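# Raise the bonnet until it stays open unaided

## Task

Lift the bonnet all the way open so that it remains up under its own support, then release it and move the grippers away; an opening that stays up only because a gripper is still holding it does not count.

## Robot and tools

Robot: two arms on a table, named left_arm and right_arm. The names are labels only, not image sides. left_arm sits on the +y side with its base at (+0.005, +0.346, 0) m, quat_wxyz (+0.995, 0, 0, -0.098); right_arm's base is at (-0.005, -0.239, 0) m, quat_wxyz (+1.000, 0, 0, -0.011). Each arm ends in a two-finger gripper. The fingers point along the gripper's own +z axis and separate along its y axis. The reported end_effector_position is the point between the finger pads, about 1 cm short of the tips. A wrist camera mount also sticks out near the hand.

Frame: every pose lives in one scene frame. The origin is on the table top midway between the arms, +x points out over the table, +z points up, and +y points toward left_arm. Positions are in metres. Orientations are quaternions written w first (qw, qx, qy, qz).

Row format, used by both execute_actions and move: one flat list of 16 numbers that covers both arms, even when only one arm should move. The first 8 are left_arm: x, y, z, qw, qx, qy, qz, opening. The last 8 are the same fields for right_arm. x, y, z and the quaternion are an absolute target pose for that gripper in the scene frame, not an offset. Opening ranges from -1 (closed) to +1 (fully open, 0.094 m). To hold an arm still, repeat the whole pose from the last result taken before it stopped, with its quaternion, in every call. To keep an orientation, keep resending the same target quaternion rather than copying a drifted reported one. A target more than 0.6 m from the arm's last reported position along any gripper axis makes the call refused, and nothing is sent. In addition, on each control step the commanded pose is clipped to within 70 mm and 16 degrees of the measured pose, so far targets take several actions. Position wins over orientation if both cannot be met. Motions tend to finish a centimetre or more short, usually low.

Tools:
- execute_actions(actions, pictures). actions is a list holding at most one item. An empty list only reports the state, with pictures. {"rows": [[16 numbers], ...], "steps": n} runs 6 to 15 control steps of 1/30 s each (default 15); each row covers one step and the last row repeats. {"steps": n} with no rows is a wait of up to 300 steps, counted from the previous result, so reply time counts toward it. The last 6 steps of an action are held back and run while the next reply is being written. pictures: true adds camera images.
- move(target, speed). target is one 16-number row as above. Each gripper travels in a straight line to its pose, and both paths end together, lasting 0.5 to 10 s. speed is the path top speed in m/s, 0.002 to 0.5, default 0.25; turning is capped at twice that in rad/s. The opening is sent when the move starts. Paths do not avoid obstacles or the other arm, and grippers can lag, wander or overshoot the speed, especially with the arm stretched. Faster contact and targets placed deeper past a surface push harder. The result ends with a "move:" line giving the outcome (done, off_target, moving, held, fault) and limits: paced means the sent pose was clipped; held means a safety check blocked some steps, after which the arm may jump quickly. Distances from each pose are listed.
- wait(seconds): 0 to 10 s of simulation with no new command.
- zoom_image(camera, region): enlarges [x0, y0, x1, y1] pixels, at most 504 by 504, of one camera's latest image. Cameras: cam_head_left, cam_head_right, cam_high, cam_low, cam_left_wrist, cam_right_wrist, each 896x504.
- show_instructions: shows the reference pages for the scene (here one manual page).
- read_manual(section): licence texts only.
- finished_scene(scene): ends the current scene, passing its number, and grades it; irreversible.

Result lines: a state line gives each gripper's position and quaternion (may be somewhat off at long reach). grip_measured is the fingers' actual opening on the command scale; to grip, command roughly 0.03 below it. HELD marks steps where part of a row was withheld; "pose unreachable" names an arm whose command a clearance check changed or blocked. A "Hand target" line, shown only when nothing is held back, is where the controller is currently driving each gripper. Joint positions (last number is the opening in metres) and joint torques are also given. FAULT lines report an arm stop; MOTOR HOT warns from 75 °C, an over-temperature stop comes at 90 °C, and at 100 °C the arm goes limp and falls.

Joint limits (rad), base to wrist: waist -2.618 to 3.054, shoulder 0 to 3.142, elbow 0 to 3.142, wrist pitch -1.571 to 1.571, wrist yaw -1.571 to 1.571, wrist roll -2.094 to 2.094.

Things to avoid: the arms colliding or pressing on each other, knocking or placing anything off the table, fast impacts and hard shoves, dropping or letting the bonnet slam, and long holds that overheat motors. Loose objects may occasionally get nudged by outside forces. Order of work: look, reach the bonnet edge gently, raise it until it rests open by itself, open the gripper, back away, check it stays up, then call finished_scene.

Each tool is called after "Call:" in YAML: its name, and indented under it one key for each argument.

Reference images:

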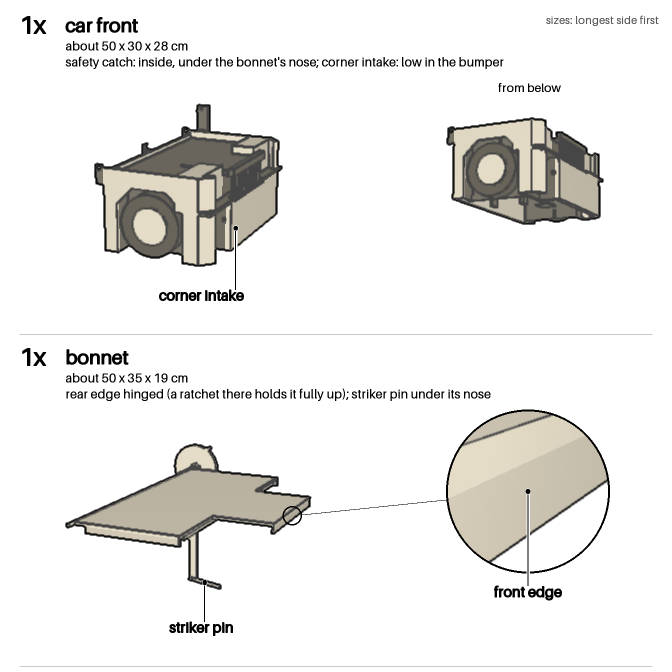

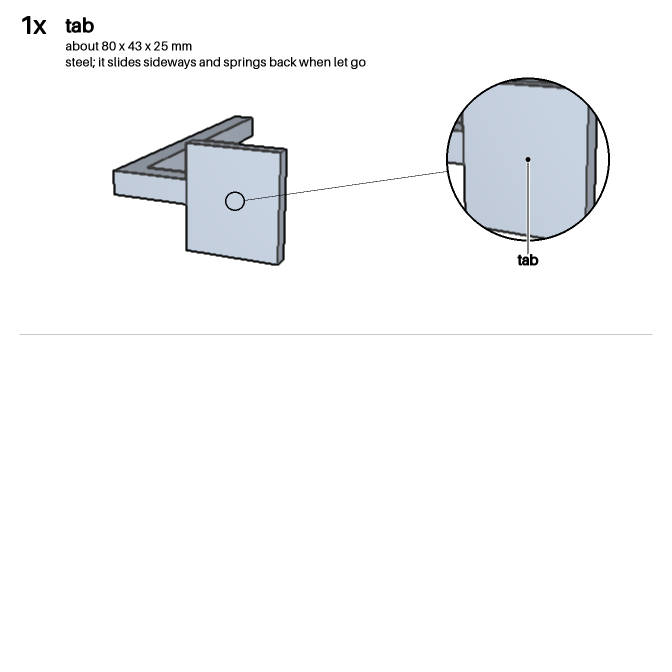

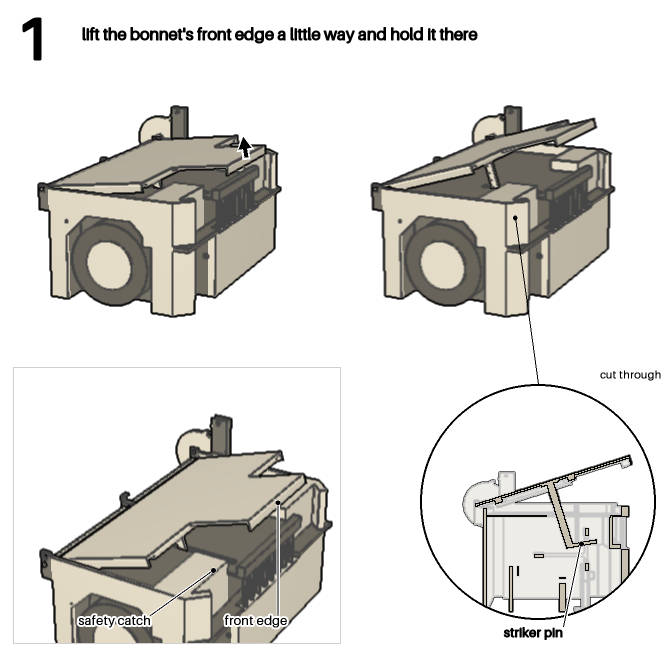

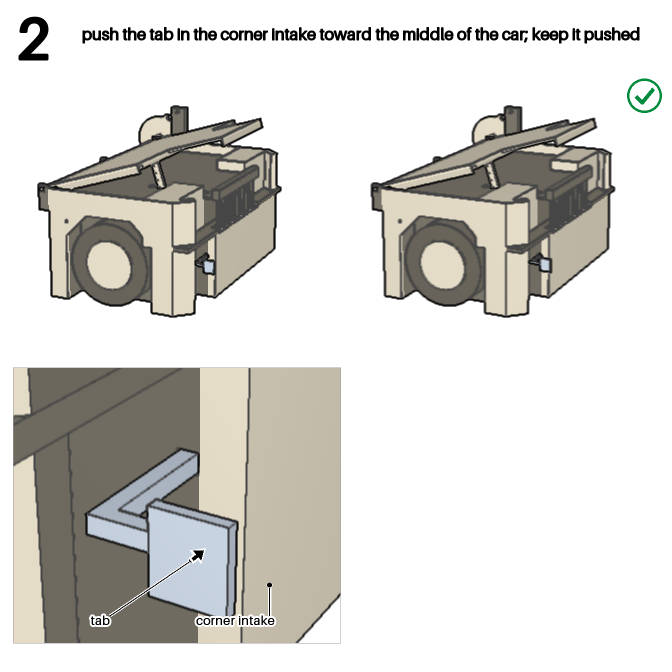

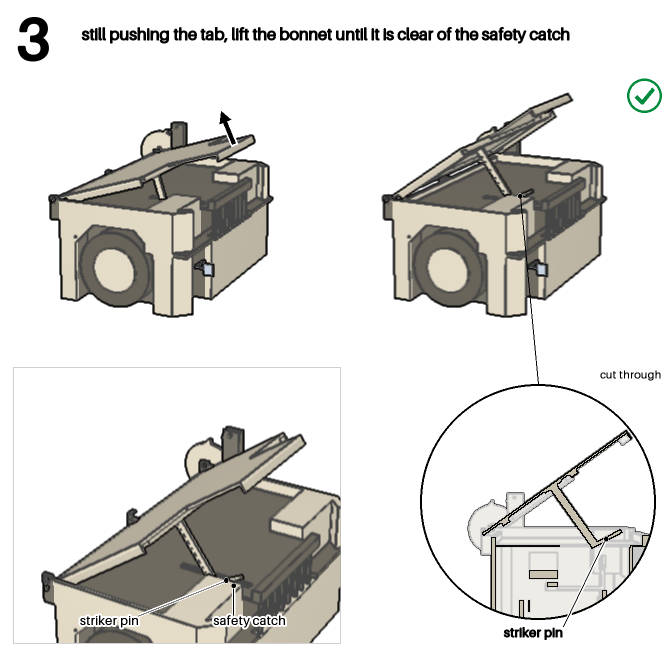

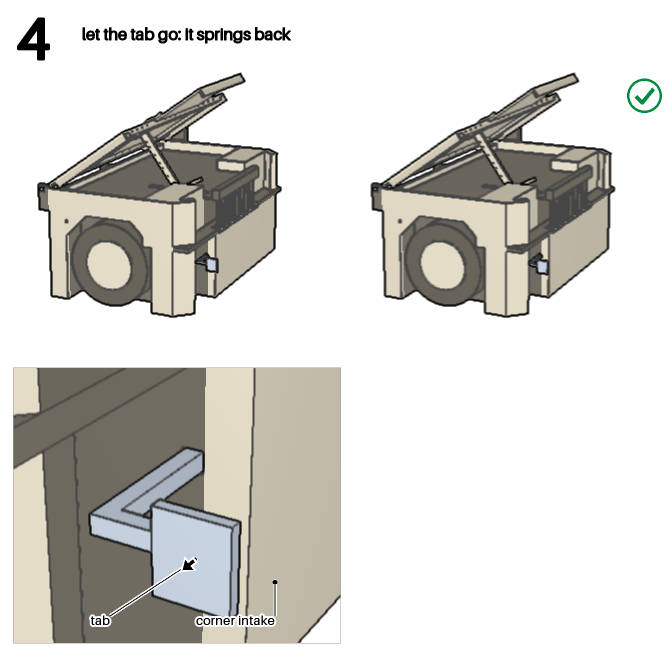

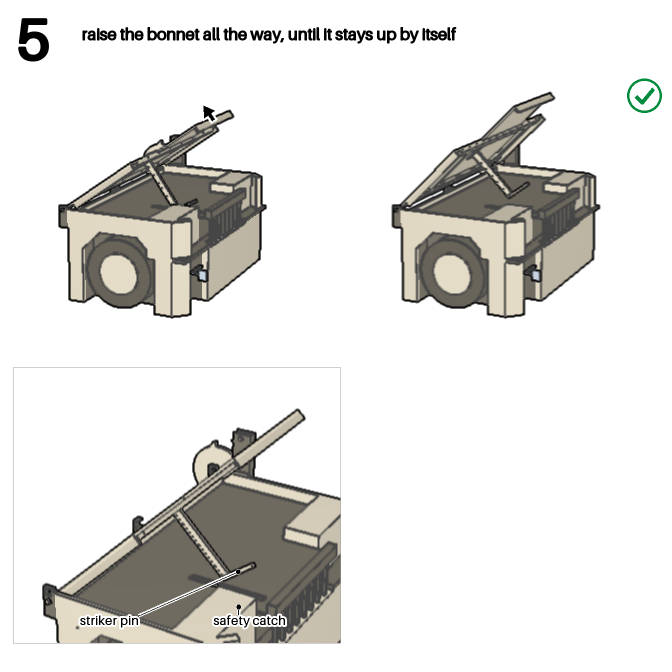

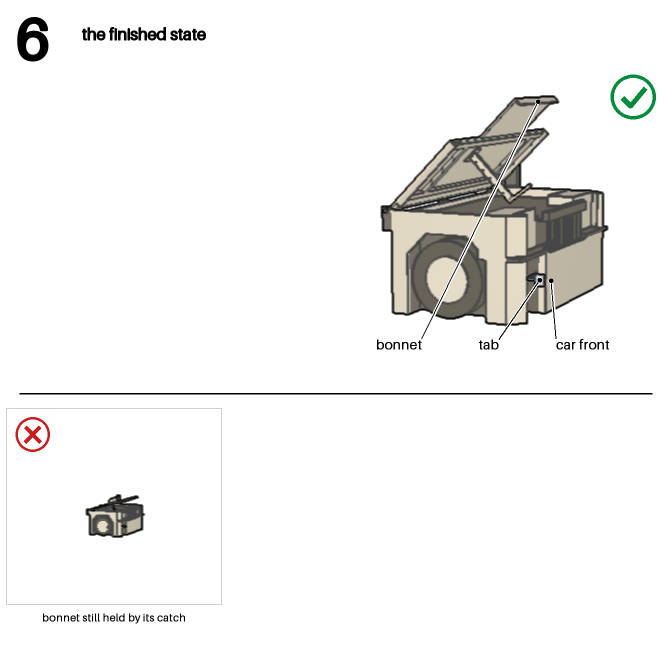

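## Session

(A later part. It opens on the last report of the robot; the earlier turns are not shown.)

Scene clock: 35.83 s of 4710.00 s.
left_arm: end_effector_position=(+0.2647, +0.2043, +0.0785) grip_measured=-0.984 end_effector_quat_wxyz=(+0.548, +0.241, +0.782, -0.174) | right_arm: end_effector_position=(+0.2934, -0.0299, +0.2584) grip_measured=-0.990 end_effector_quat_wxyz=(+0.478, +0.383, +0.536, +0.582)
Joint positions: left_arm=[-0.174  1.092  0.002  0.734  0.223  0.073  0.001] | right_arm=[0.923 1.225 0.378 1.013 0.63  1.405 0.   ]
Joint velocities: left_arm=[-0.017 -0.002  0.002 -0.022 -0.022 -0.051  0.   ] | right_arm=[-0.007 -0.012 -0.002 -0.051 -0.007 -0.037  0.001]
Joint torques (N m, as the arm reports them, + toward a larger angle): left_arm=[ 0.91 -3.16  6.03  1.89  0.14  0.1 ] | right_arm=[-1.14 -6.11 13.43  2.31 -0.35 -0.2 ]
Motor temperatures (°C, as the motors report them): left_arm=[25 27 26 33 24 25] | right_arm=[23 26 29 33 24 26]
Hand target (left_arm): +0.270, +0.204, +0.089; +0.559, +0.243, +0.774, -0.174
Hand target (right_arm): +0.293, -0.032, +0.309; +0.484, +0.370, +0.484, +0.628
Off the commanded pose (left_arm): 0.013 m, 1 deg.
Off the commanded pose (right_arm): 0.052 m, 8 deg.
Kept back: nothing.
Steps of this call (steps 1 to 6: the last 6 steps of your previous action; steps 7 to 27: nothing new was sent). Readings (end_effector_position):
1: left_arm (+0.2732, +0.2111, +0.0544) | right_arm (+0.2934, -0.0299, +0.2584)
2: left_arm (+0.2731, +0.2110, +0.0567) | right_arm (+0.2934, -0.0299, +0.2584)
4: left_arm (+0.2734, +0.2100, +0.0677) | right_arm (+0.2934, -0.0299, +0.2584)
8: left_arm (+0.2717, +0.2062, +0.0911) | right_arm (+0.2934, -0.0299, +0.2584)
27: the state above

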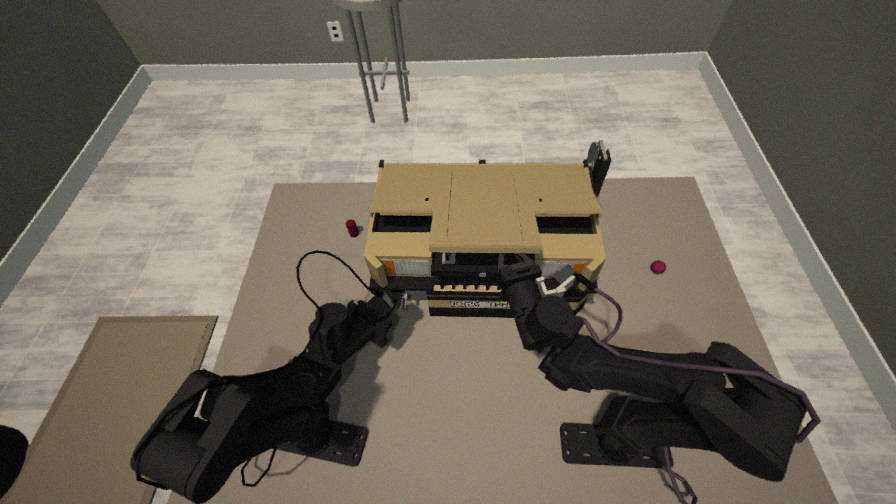

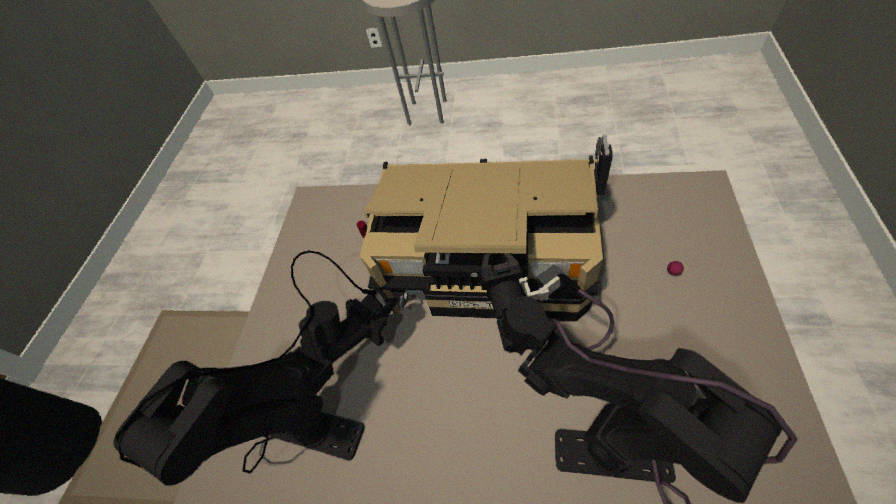

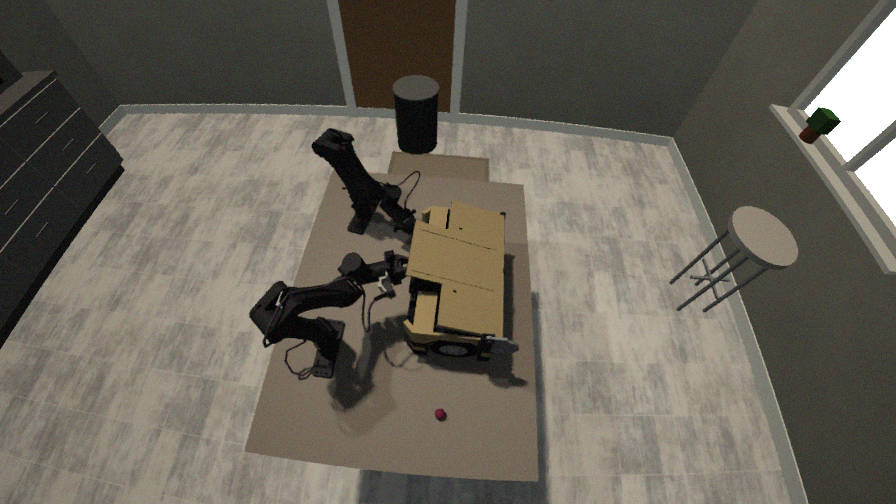

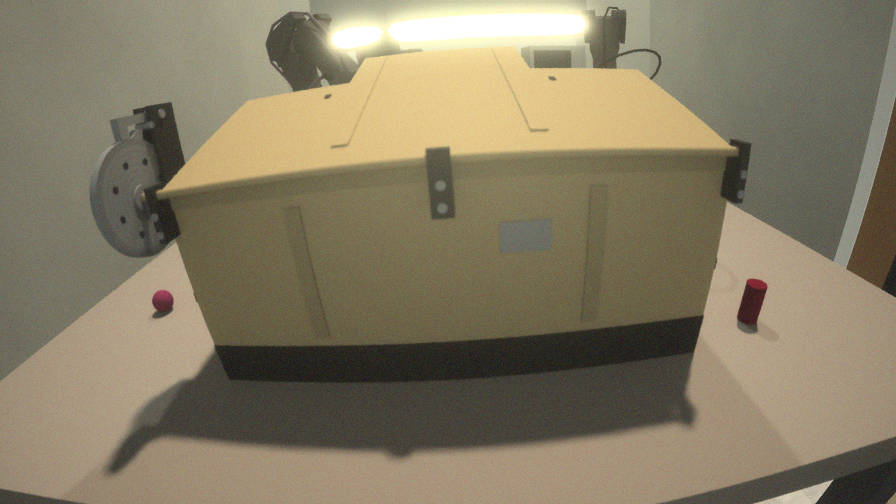

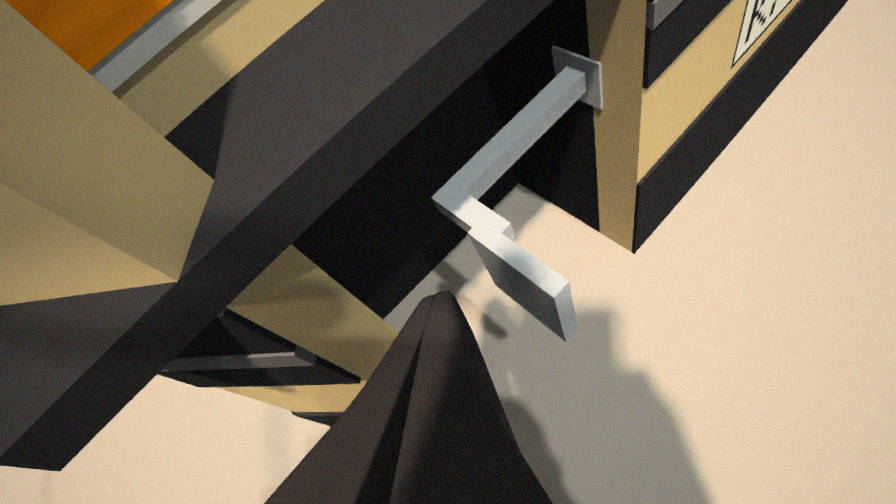

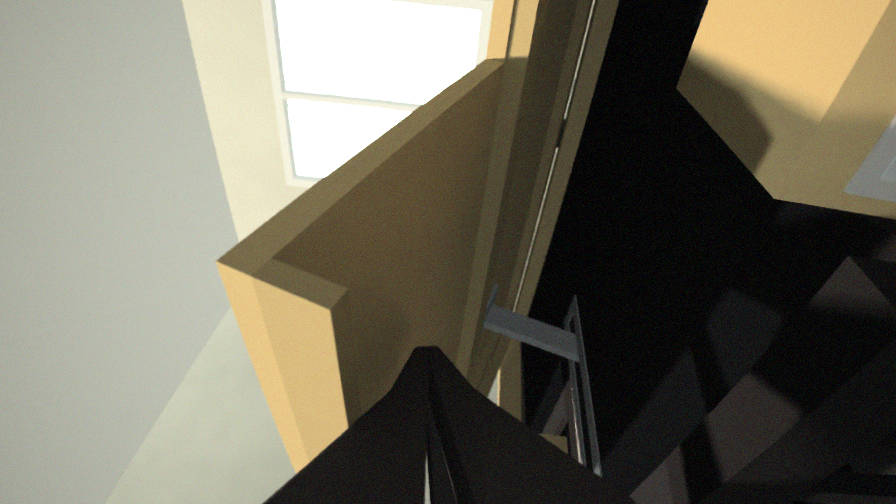

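Call:
execute_actions:
  actions:
    - {"rows":[[0.272,0.202,0.092,0.547,0.246,0.781,-0.173,-1,0.295,-0.03,0.31,0.483,0.371,0.484,0.629,-1],[0.273,0.199,0.093,0.547,0.246,0.781,-0.173,-1,0.295,-0.03,0.31,0.483,0.371,0.484,0.629,-1],[0.274,0.196,0.094,0.547,0.246,0.781,-0.173,-1,0.295,-0.03,0.31,0.483,0.371,0.484,0.629,-1],[0.275,0.193,0.095,0.547,0.246,0.781,-0.173,-1,0.295,-0.03,0.31,0.483,0.371,0.484,0.629,-1],[0.275,0.19,0.095,0.547,0.246,0.781,-0.173,-1,0.295,-0.03,0.31,0.483,0.371,0.484,0.629,-1],[0.275,0.187,0.095,0.547,0.246,0.781,-0.173,-1,0.295,-0.03,0.31,0.483,0.371,0.484,0.629,-1],[0.275,0.184,0.095,0.547,0.246,0.781,-0.173,-1,0.295,-0.03,0.31,0.483,0.371,0.484,0.629,-1],[0.275,0.181,0.095,0.547,0.246,0.781,-0.173,-1,0.295,-0.03,0.31,0.483,0.371,0.484,0.629,-1],[0.275,0.178,0.096,0.547,0.246,0.781,-0.173,-1,0.295,-0.03,0.31,0.483,0.371,0.484,0.629,-1],[0.275,0.175,0.097,0.547,0.246,0.781,-0.173,-1,0.295,-0.03,0.31,0.483,0.371,0.484,0.629,-1],[0.275,0.172,0.098,0.547,0.246,0.781,-0.173,-1,0.295,-0.03,0.31,0.483,0.371,0.484,0.629,-1],[0.275,0.169,0.099,0.547,0.246,0.781,-0.173,-1,0.295,-0.03,0.31,0.483,0.371,0.484,0.629,-1],[0.275,0.166,0.1,0.547,0.246,0.781,-0.173,-1,0.295,-0.03,0.31,0.483,0.371,0.484,0.629,-1],[0.275,0.163,0.1,0.547,0.246,0.781,-0.173,-1,0.295,-0.03,0.31,0.483,0.371,0.484,0.629,-1],[0.275,0.16,0.1,0.547,0.246,0.781,-0.173,-1,0.295,-0.03,0.31,0.483,0.371,0.484,0.629,-1]],"steps":15}

Call:
wait:
  seconds: 0.7

Scene clock: 36.67 s of 4710.00 s.
left_arm: end_effector_position=(+0.2703, +0.1893, +0.0911) grip_measured=-0.984 end_effector_quat_wxyz=(+0.550, +0.250, +0.779, -0.170) | right_arm: end_effector_position=(+0.2934, -0.0299, +0.2584) grip_measured=-0.990 end_effector_quat_wxyz=(+0.478, +0.383, +0.536, +0.582)
Joint positions: left_arm=[-0.254  1.076  0.067  0.66   0.151  0.066  0.001] | right_arm=[0.923 1.225 0.378 1.013 0.63  1.405 0.   ]
Joint velocities: left_arm=[-0.383  0.134  0.134 -0.081 -0.652 -0.081  0.002] | right_arm=[-0.002  0.002 -0.017 -0.022  0.066  0.095 -0.003]
Joint torques (N m, as the arm reports them, + toward a larger angle): left_arm=[-1.6  -0.34  7.15  1.94  0.6  -0.17] | right_arm=[-1.13 -6.12 13.42  2.3  -0.35 -0.2 ]
Motor temperatures (°C, as the motors report them): left_arm=[25 27 27 33 24 25] | right_arm=[23 26 29 33 24 26]
Steps of this call (steps 1 to 16: nothing new was sent; steps 17 to 25: the first 9 steps of this action). Readings (end_effector_position):
17: left_arm (+0.2646, +0.2042, +0.0781) | right_arm (+0.2934, -0.0299, +0.2584)
18: left_arm (+0.2648, +0.2041, +0.0783) | right_arm (+0.2934, -0.0299, +0.2584)
20: left_arm (+0.2673, +0.2018, +0.0819) | right_arm (+0.2934, -0.0299, +0.2584)
24: left_arm (+0.2696, +0.1904, +0.0908) | right_arm (+0.2934, -0.0299, +0.2584)
25: the state above

Scene clock: 37.57 s of 4710.00 s.
left_arm: end_effector_position=(+0.2764, +0.1822, +0.0916) grip_measured=-0.984 end_effector_quat_wxyz=(+0.550, +0.229, +0.791, -0.138) | right_arm: end_effector_position=(+0.2934, -0.0299, +0.2584) grip_measured=-0.990 end_effector_quat_wxyz=(+0.478, +0.383, +0.536, +0.582)
Joint positions: left_arm=[-0.371  1.117  0.107  0.645 -0.036  0.021  0.001] | right_arm=[0.923 1.225 0.378 1.013 0.63  1.405 0.   ]
Joint velocities: left_arm=[-0.022 -0.012 -0.002  0.007 -0.007 -0.007  0.   ] | right_arm=[ 0.007  0.017  0.002 -0.037  0.007  0.007 -0.   ]
Joint torques (N m, as the arm reports them, + toward a larger angle): left_arm=[-2.06 -0.78  7.39  1.99  0.57 -0.17] | right_arm=[-1.15 -6.12 13.42  2.31 -0.35 -0.2 ]
Motor temperatures (°C, as the motors report them): left_arm=[25 27 27 33 24 25] | right_arm=[23 26 29 33 24 26]
Hand target (left_arm): +0.274, +0.162, +0.100; +0.546, +0.247, +0.781, -0.174
Hand target (right_arm): +0.293, -0.032, +0.309; +0.484, +0.370, +0.484, +0.628
Off the commanded pose (left_arm): 0.024 m, 5 deg.
Off the commanded pose (right_arm): 0.052 m, 8 deg.
Kept back: nothing.
Steps of this call (steps 1 to 6: the last 6 steps of your previous action; steps 7 to 27: nothing new was sent). Readings (end_effector_position):
1: left_arm (+0.2711, +0.1883, +0.0912) | right_arm (+0.2934, -0.0299, +0.2584)
2: left_arm (+0.2717, +0.1871, +0.0912) | right_arm (+0.2934, -0.0299, +0.2584)
4: left_arm (+0.2726, +0.1845, +0.0914) | right_arm (+0.2934, -0.0299, +0.2584)
8: left_arm (+0.2747, +0.1803, +0.0916) | right_arm (+0.2934, -0.0299, +0.2584)
27: the state above

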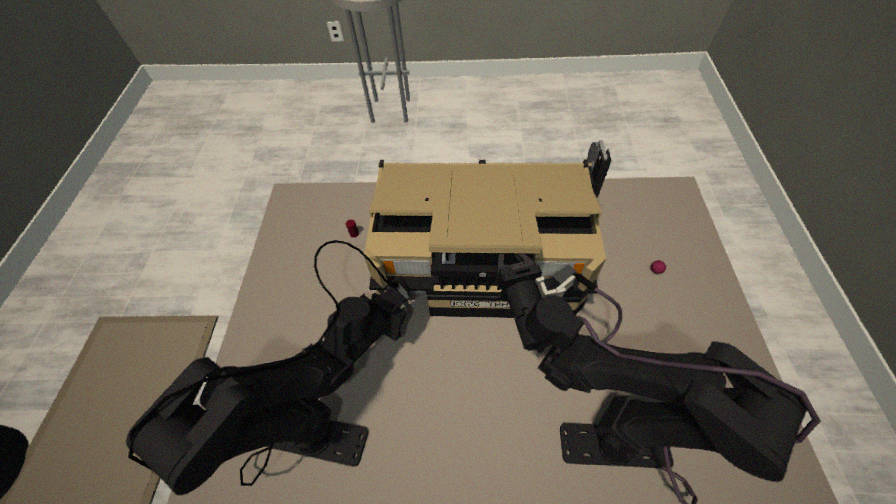

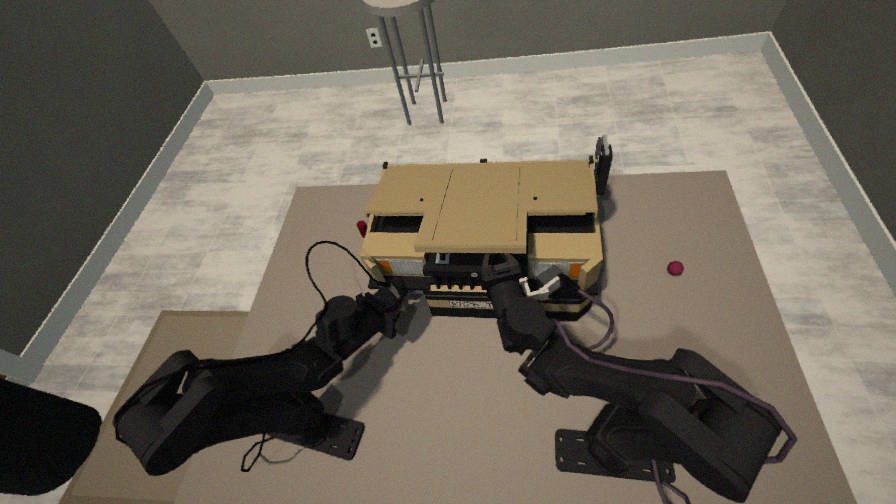

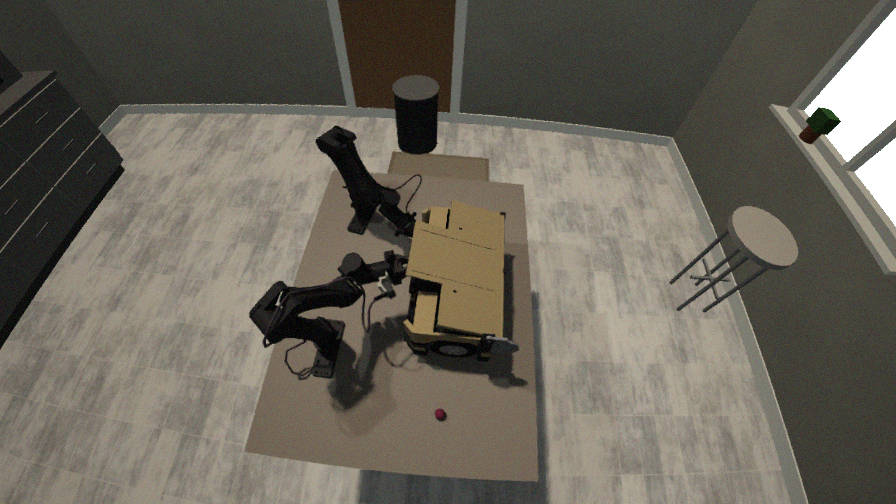

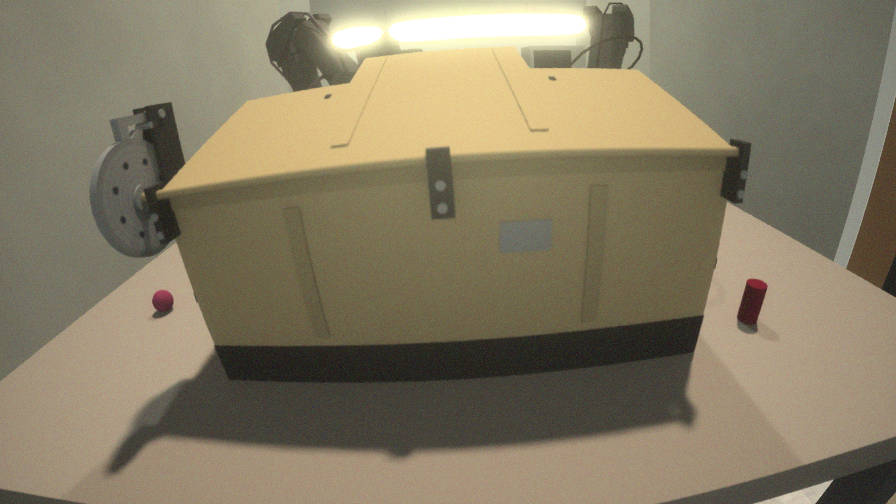

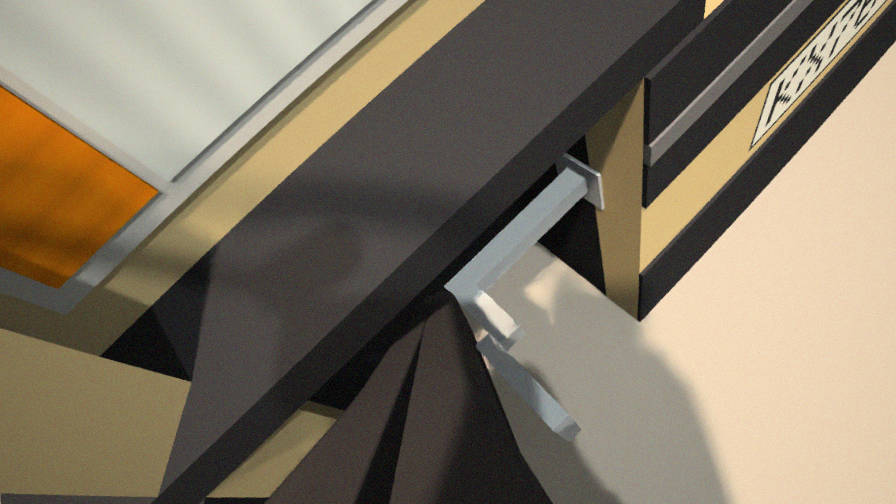

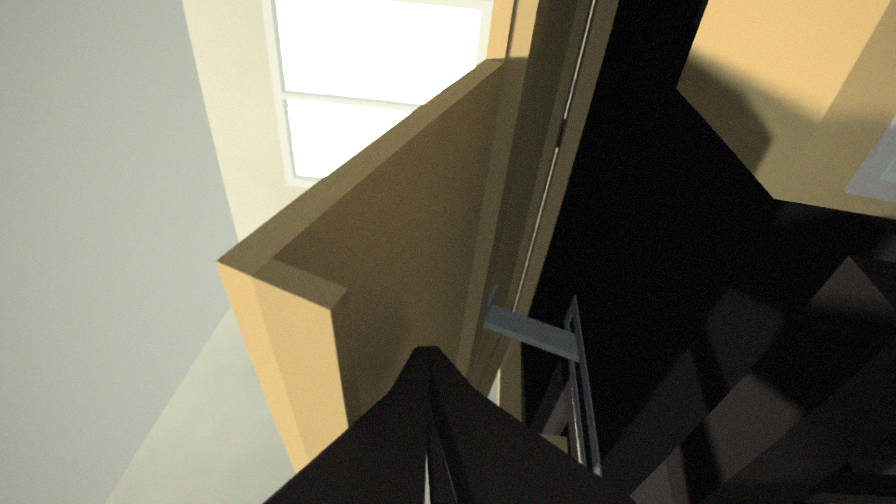

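Call:
execute_actions:
  actions:
    - {"rows":[[0.274,0.158,0.097,0.547,0.246,0.781,-0.173,-1,0.295,-0.03,0.31,0.483,0.371,0.484,0.629,-1],[0.273,0.156,0.094,0.547,0.246,0.781,-0.173,-1,0.295,-0.03,0.31,0.483,0.371,0.484,0.629,-1],[0.272,0.154,0.091,0.547,0.246,0.781,-0.173,-1,0.295,-0.03,0.31,0.483,0.371,0.484,0.629,-1],[0.271,0.152,0.088,0.547,0.246,0.781,-0.173,-1,0.295,-0.03,0.31,0.483,0.371,0.484,0.629,-1],[0.27,0.149,0.086,0.547,0.246,0.781,-0.173,-1,0.295,-0.03,0.31,0.483,0.371,0.484,0.629,-1],[0.269,0.146,0.086,0.547,0.246,0.781,-0.173,-1,0.295,-0.03,0.31,0.483,0.371,0.484,0.629,-1],[0.268,0.143,0.086,0.547,0.246,0.781,-0.173,-1,0.295,-0.03,0.31,0.483,0.371,0.484,0.629,-1],[0.268,0.14,0.086,0.547,0.246,0.781,-0.173,-1,0.295,-0.03,0.31,0.483,0.371,0.484,0.629,-1],[0.268,0.137,0.086,0.547,0.246,0.781,-0.173,-1,0.295,-0.03,0.31,0.483,0.371,0.484,0.629,-1],[0.268,0.134,0.086,0.547,0.246,0.781,-0.173,-1,0.295,-0.03,0.31,0.483,0.371,0.484,0.629,-1],[0.268,0.131,0.086,0.547,0.246,0.781,-0.173,-1,0.295,-0.03,0.31,0.483,0.371,0.484,0.629,-1],[0.268,0.128,0.086,0.547,0.246,0.781,-0.173,-1,0.295,-0.03,0.31,0.483,0.371,0.484,0.629,-1]],"steps":15}

Call:
wait:
  seconds: 0.7

Scene clock: 38.47 s of 4710.00 s.
left_arm: end_effector_position=(+0.2792, +0.1758, +0.0860) grip_measured=-0.985 end_effector_quat_wxyz=(+0.559, +0.212, +0.793, -0.115) | right_arm: end_effector_position=(+0.2934, -0.0299, +0.2584) grip_measured=-0.990 end_effector_quat_wxyz=(+0.478, +0.383, +0.536, +0.582)
Joint positions: left_arm=[-0.463  1.226  0.107  0.758 -0.182 -0.009  0.001] | right_arm=[0.923 1.225 0.378 1.013 0.63  1.405 0.   ]
Joint velocities: left_arm=[-0.364  0.252 -0.007  0.256 -0.696 -0.139  0.001] | right_arm=[ 0.002 -0.007 -0.022 -0.037 -0.066  0.022  0.   ]
Joint torques (N m, as the arm reports them, + toward a larger angle): left_arm=[-4.04 -0.53  6.41  1.81  1.7  -0.11] | right_arm=[-1.15 -6.12 13.43  2.3  -0.35 -0.21]
Motor temperatures (°C, as the motors report them): left_arm=[25 27 27 33 24 25] | right_arm=[23 26 29 33 24 26]
Steps of this call (steps 1 to 18: nothing new was sent; steps 19 to 27: the first 9 steps of this action). Readings (end_effector_position):
19: left_arm (+0.2764, +0.1820, +0.0911) | right_arm (+0.2934, -0.0299, +0.2584)
20: left_arm (+0.2766, +0.1814, +0.0907) | right_arm (+0.2934, -0.0299, +0.2584)
22: left_arm (+0.2771, +0.1787, +0.0894) | right_arm (+0.2934, -0.0299, +0.2584)
26: left_arm (+0.2789, +0.1759, +0.0864) | right_arm (+0.2934, -0.0299, +0.2584)
27: the state above

Scene clock: 39.37 s of 4710.00 s.
left_arm: end_effector_position=(+0.2798, +0.1767, +0.0856) grip_measured=-0.985 end_effector_quat_wxyz=(+0.569, +0.188, +0.795, -0.094) | right_arm: end_effector_position=(+0.2934, -0.0299, +0.2584) grip_measured=-0.990 end_effector_quat_wxyz=(+0.478, +0.383, +0.536, +0.582)
Joint positions: left_arm=[-0.527  1.262  0.107  0.797 -0.307 -0.044  0.001] | right_arm=[0.923 1.225 0.378 1.013 0.63  1.405 0.   ]
Joint velocities: left_arm=[-0.007  0.002 -0.012 -0.051 -0.051  0.022  0.   ] | right_arm=[ 0.017  0.002 -0.017  0.022  0.022  0.007  0.001]
Joint torques (N m, as the arm reports them, + toward a larger angle): left_arm=[-3.93 -0.86  7.18  1.87  1.42 -0.13] | right_arm=[-1.14 -6.12 13.43  2.3  -0.35 -0.2 ]
Motor temperatures (°C, as the motors report them): left_arm=[25 27 27 33 24 25] | right_arm=[23 26 29 33 24 26]
Hand target (left_arm): +0.264, +0.134, +0.089; +0.547, +0.245, +0.782, -0.170
Hand target (right_arm): +0.293, -0.032, +0.309; +0.484, +0.370, +0.484, +0.628
Off the commanded pose (left_arm): 0.050 m, 12 deg.
Off the commanded pose (right_arm): 0.052 m, 8 deg.
Kept back: nothing.
Steps of this call (steps 1 to 6: the last 6 steps of your previous action; steps 7 to 27: nothing new was sent). Readings (end_effector_position):
1: left_arm (+0.2794, +0.1759, +0.0857) | right_arm (+0.2934, -0.0299, +0.2584)
2: left_arm (+0.2796, +0.1760, +0.0856) | right_arm (+0.2934, -0.0299, +0.2584)
4: left_arm (+0.2797, +0.1762, +0.0857) | right_arm (+0.2934, -0.0299, +0.2584)
8: left_arm (+0.2798, +0.1767, +0.0857) | right_arm (+0.2934, -0.0299, +0.2584)
27: the state above

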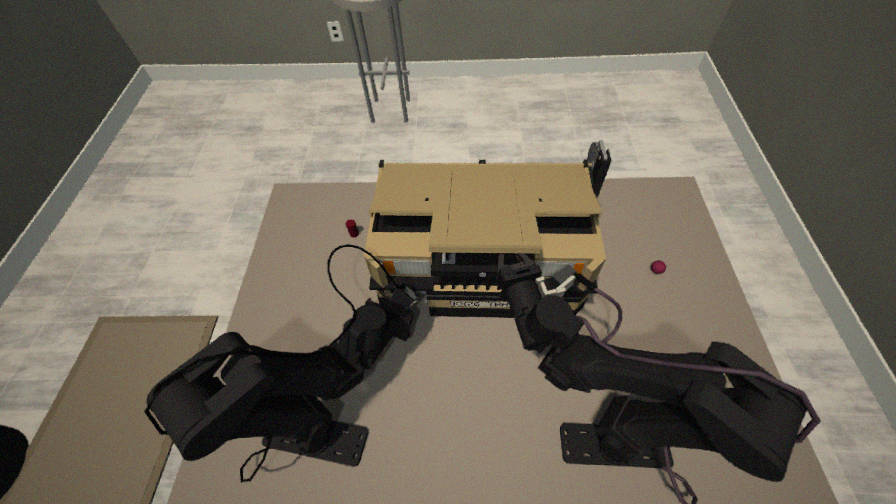

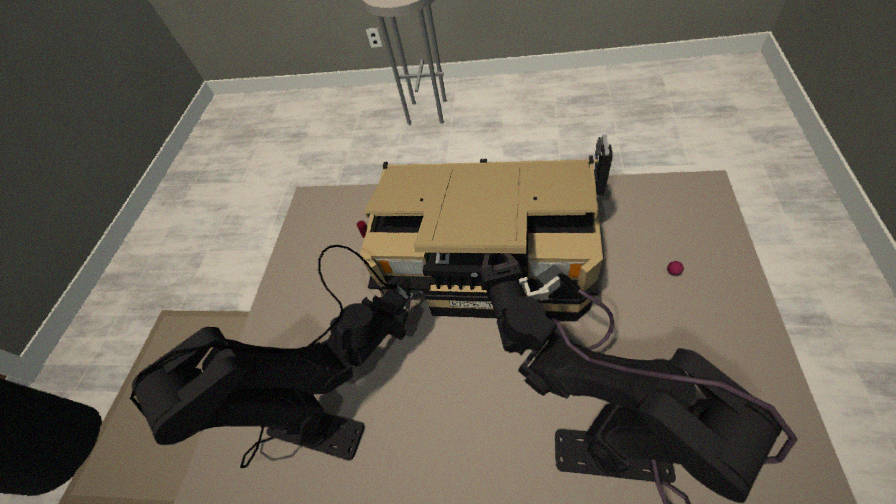

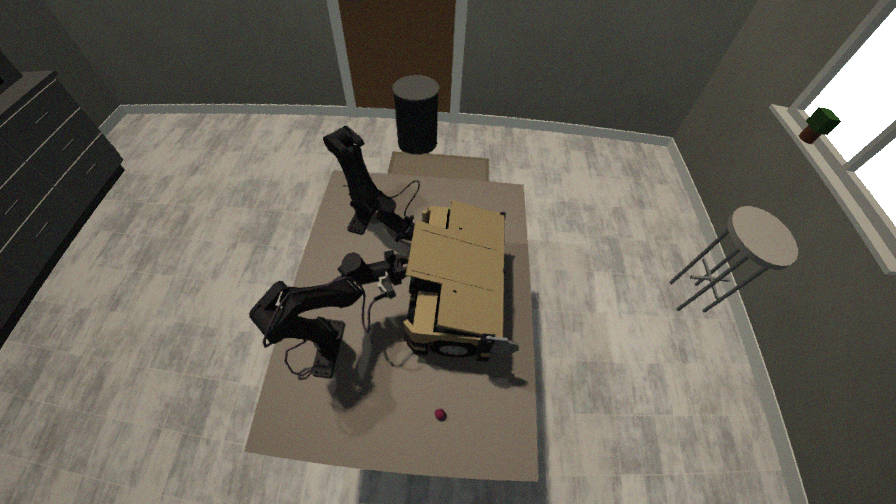

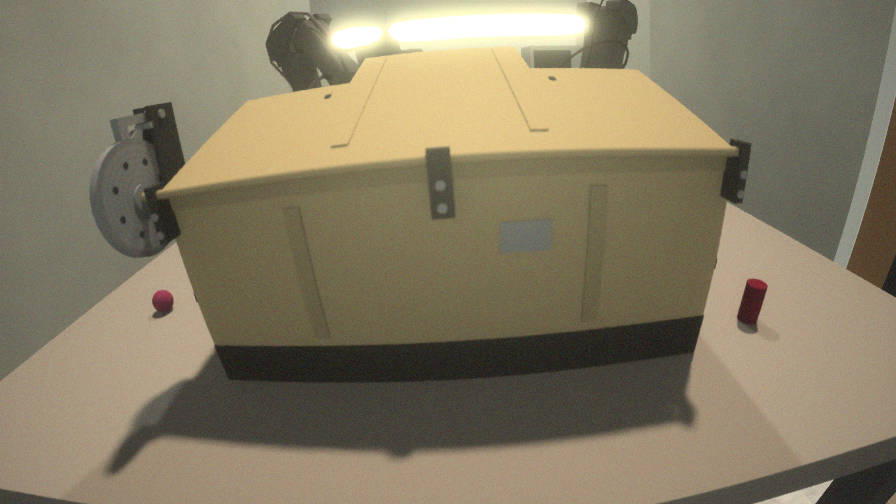

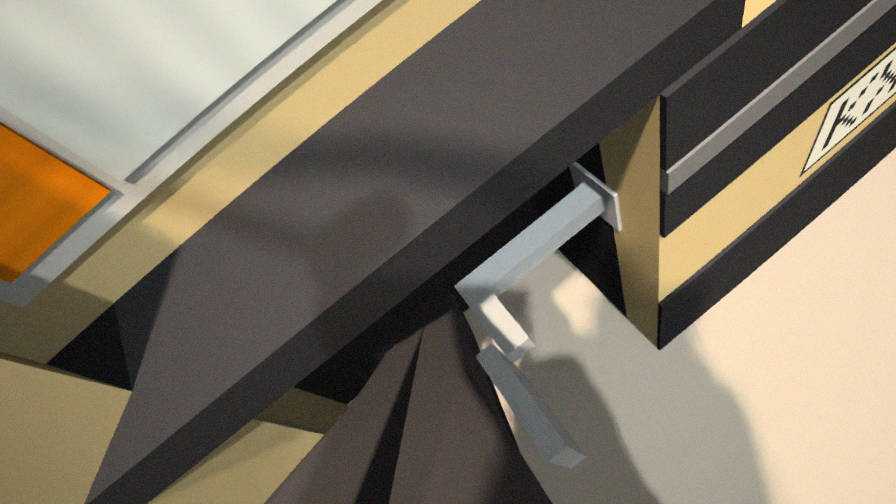

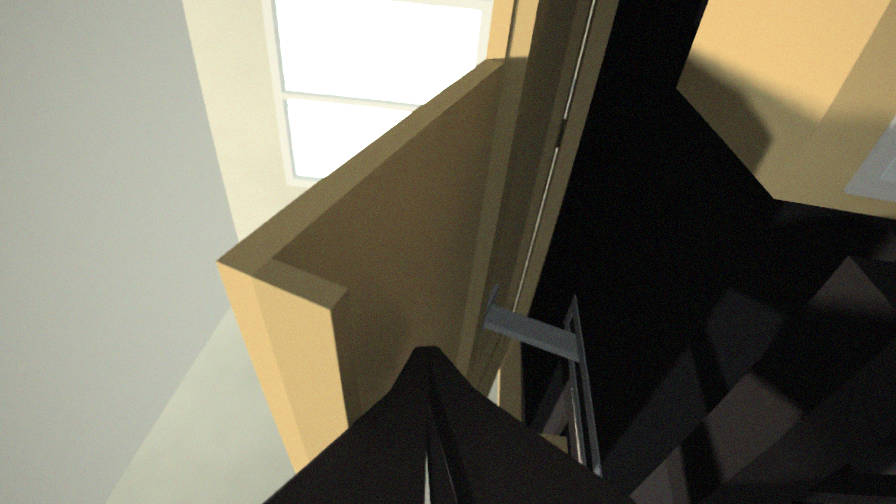

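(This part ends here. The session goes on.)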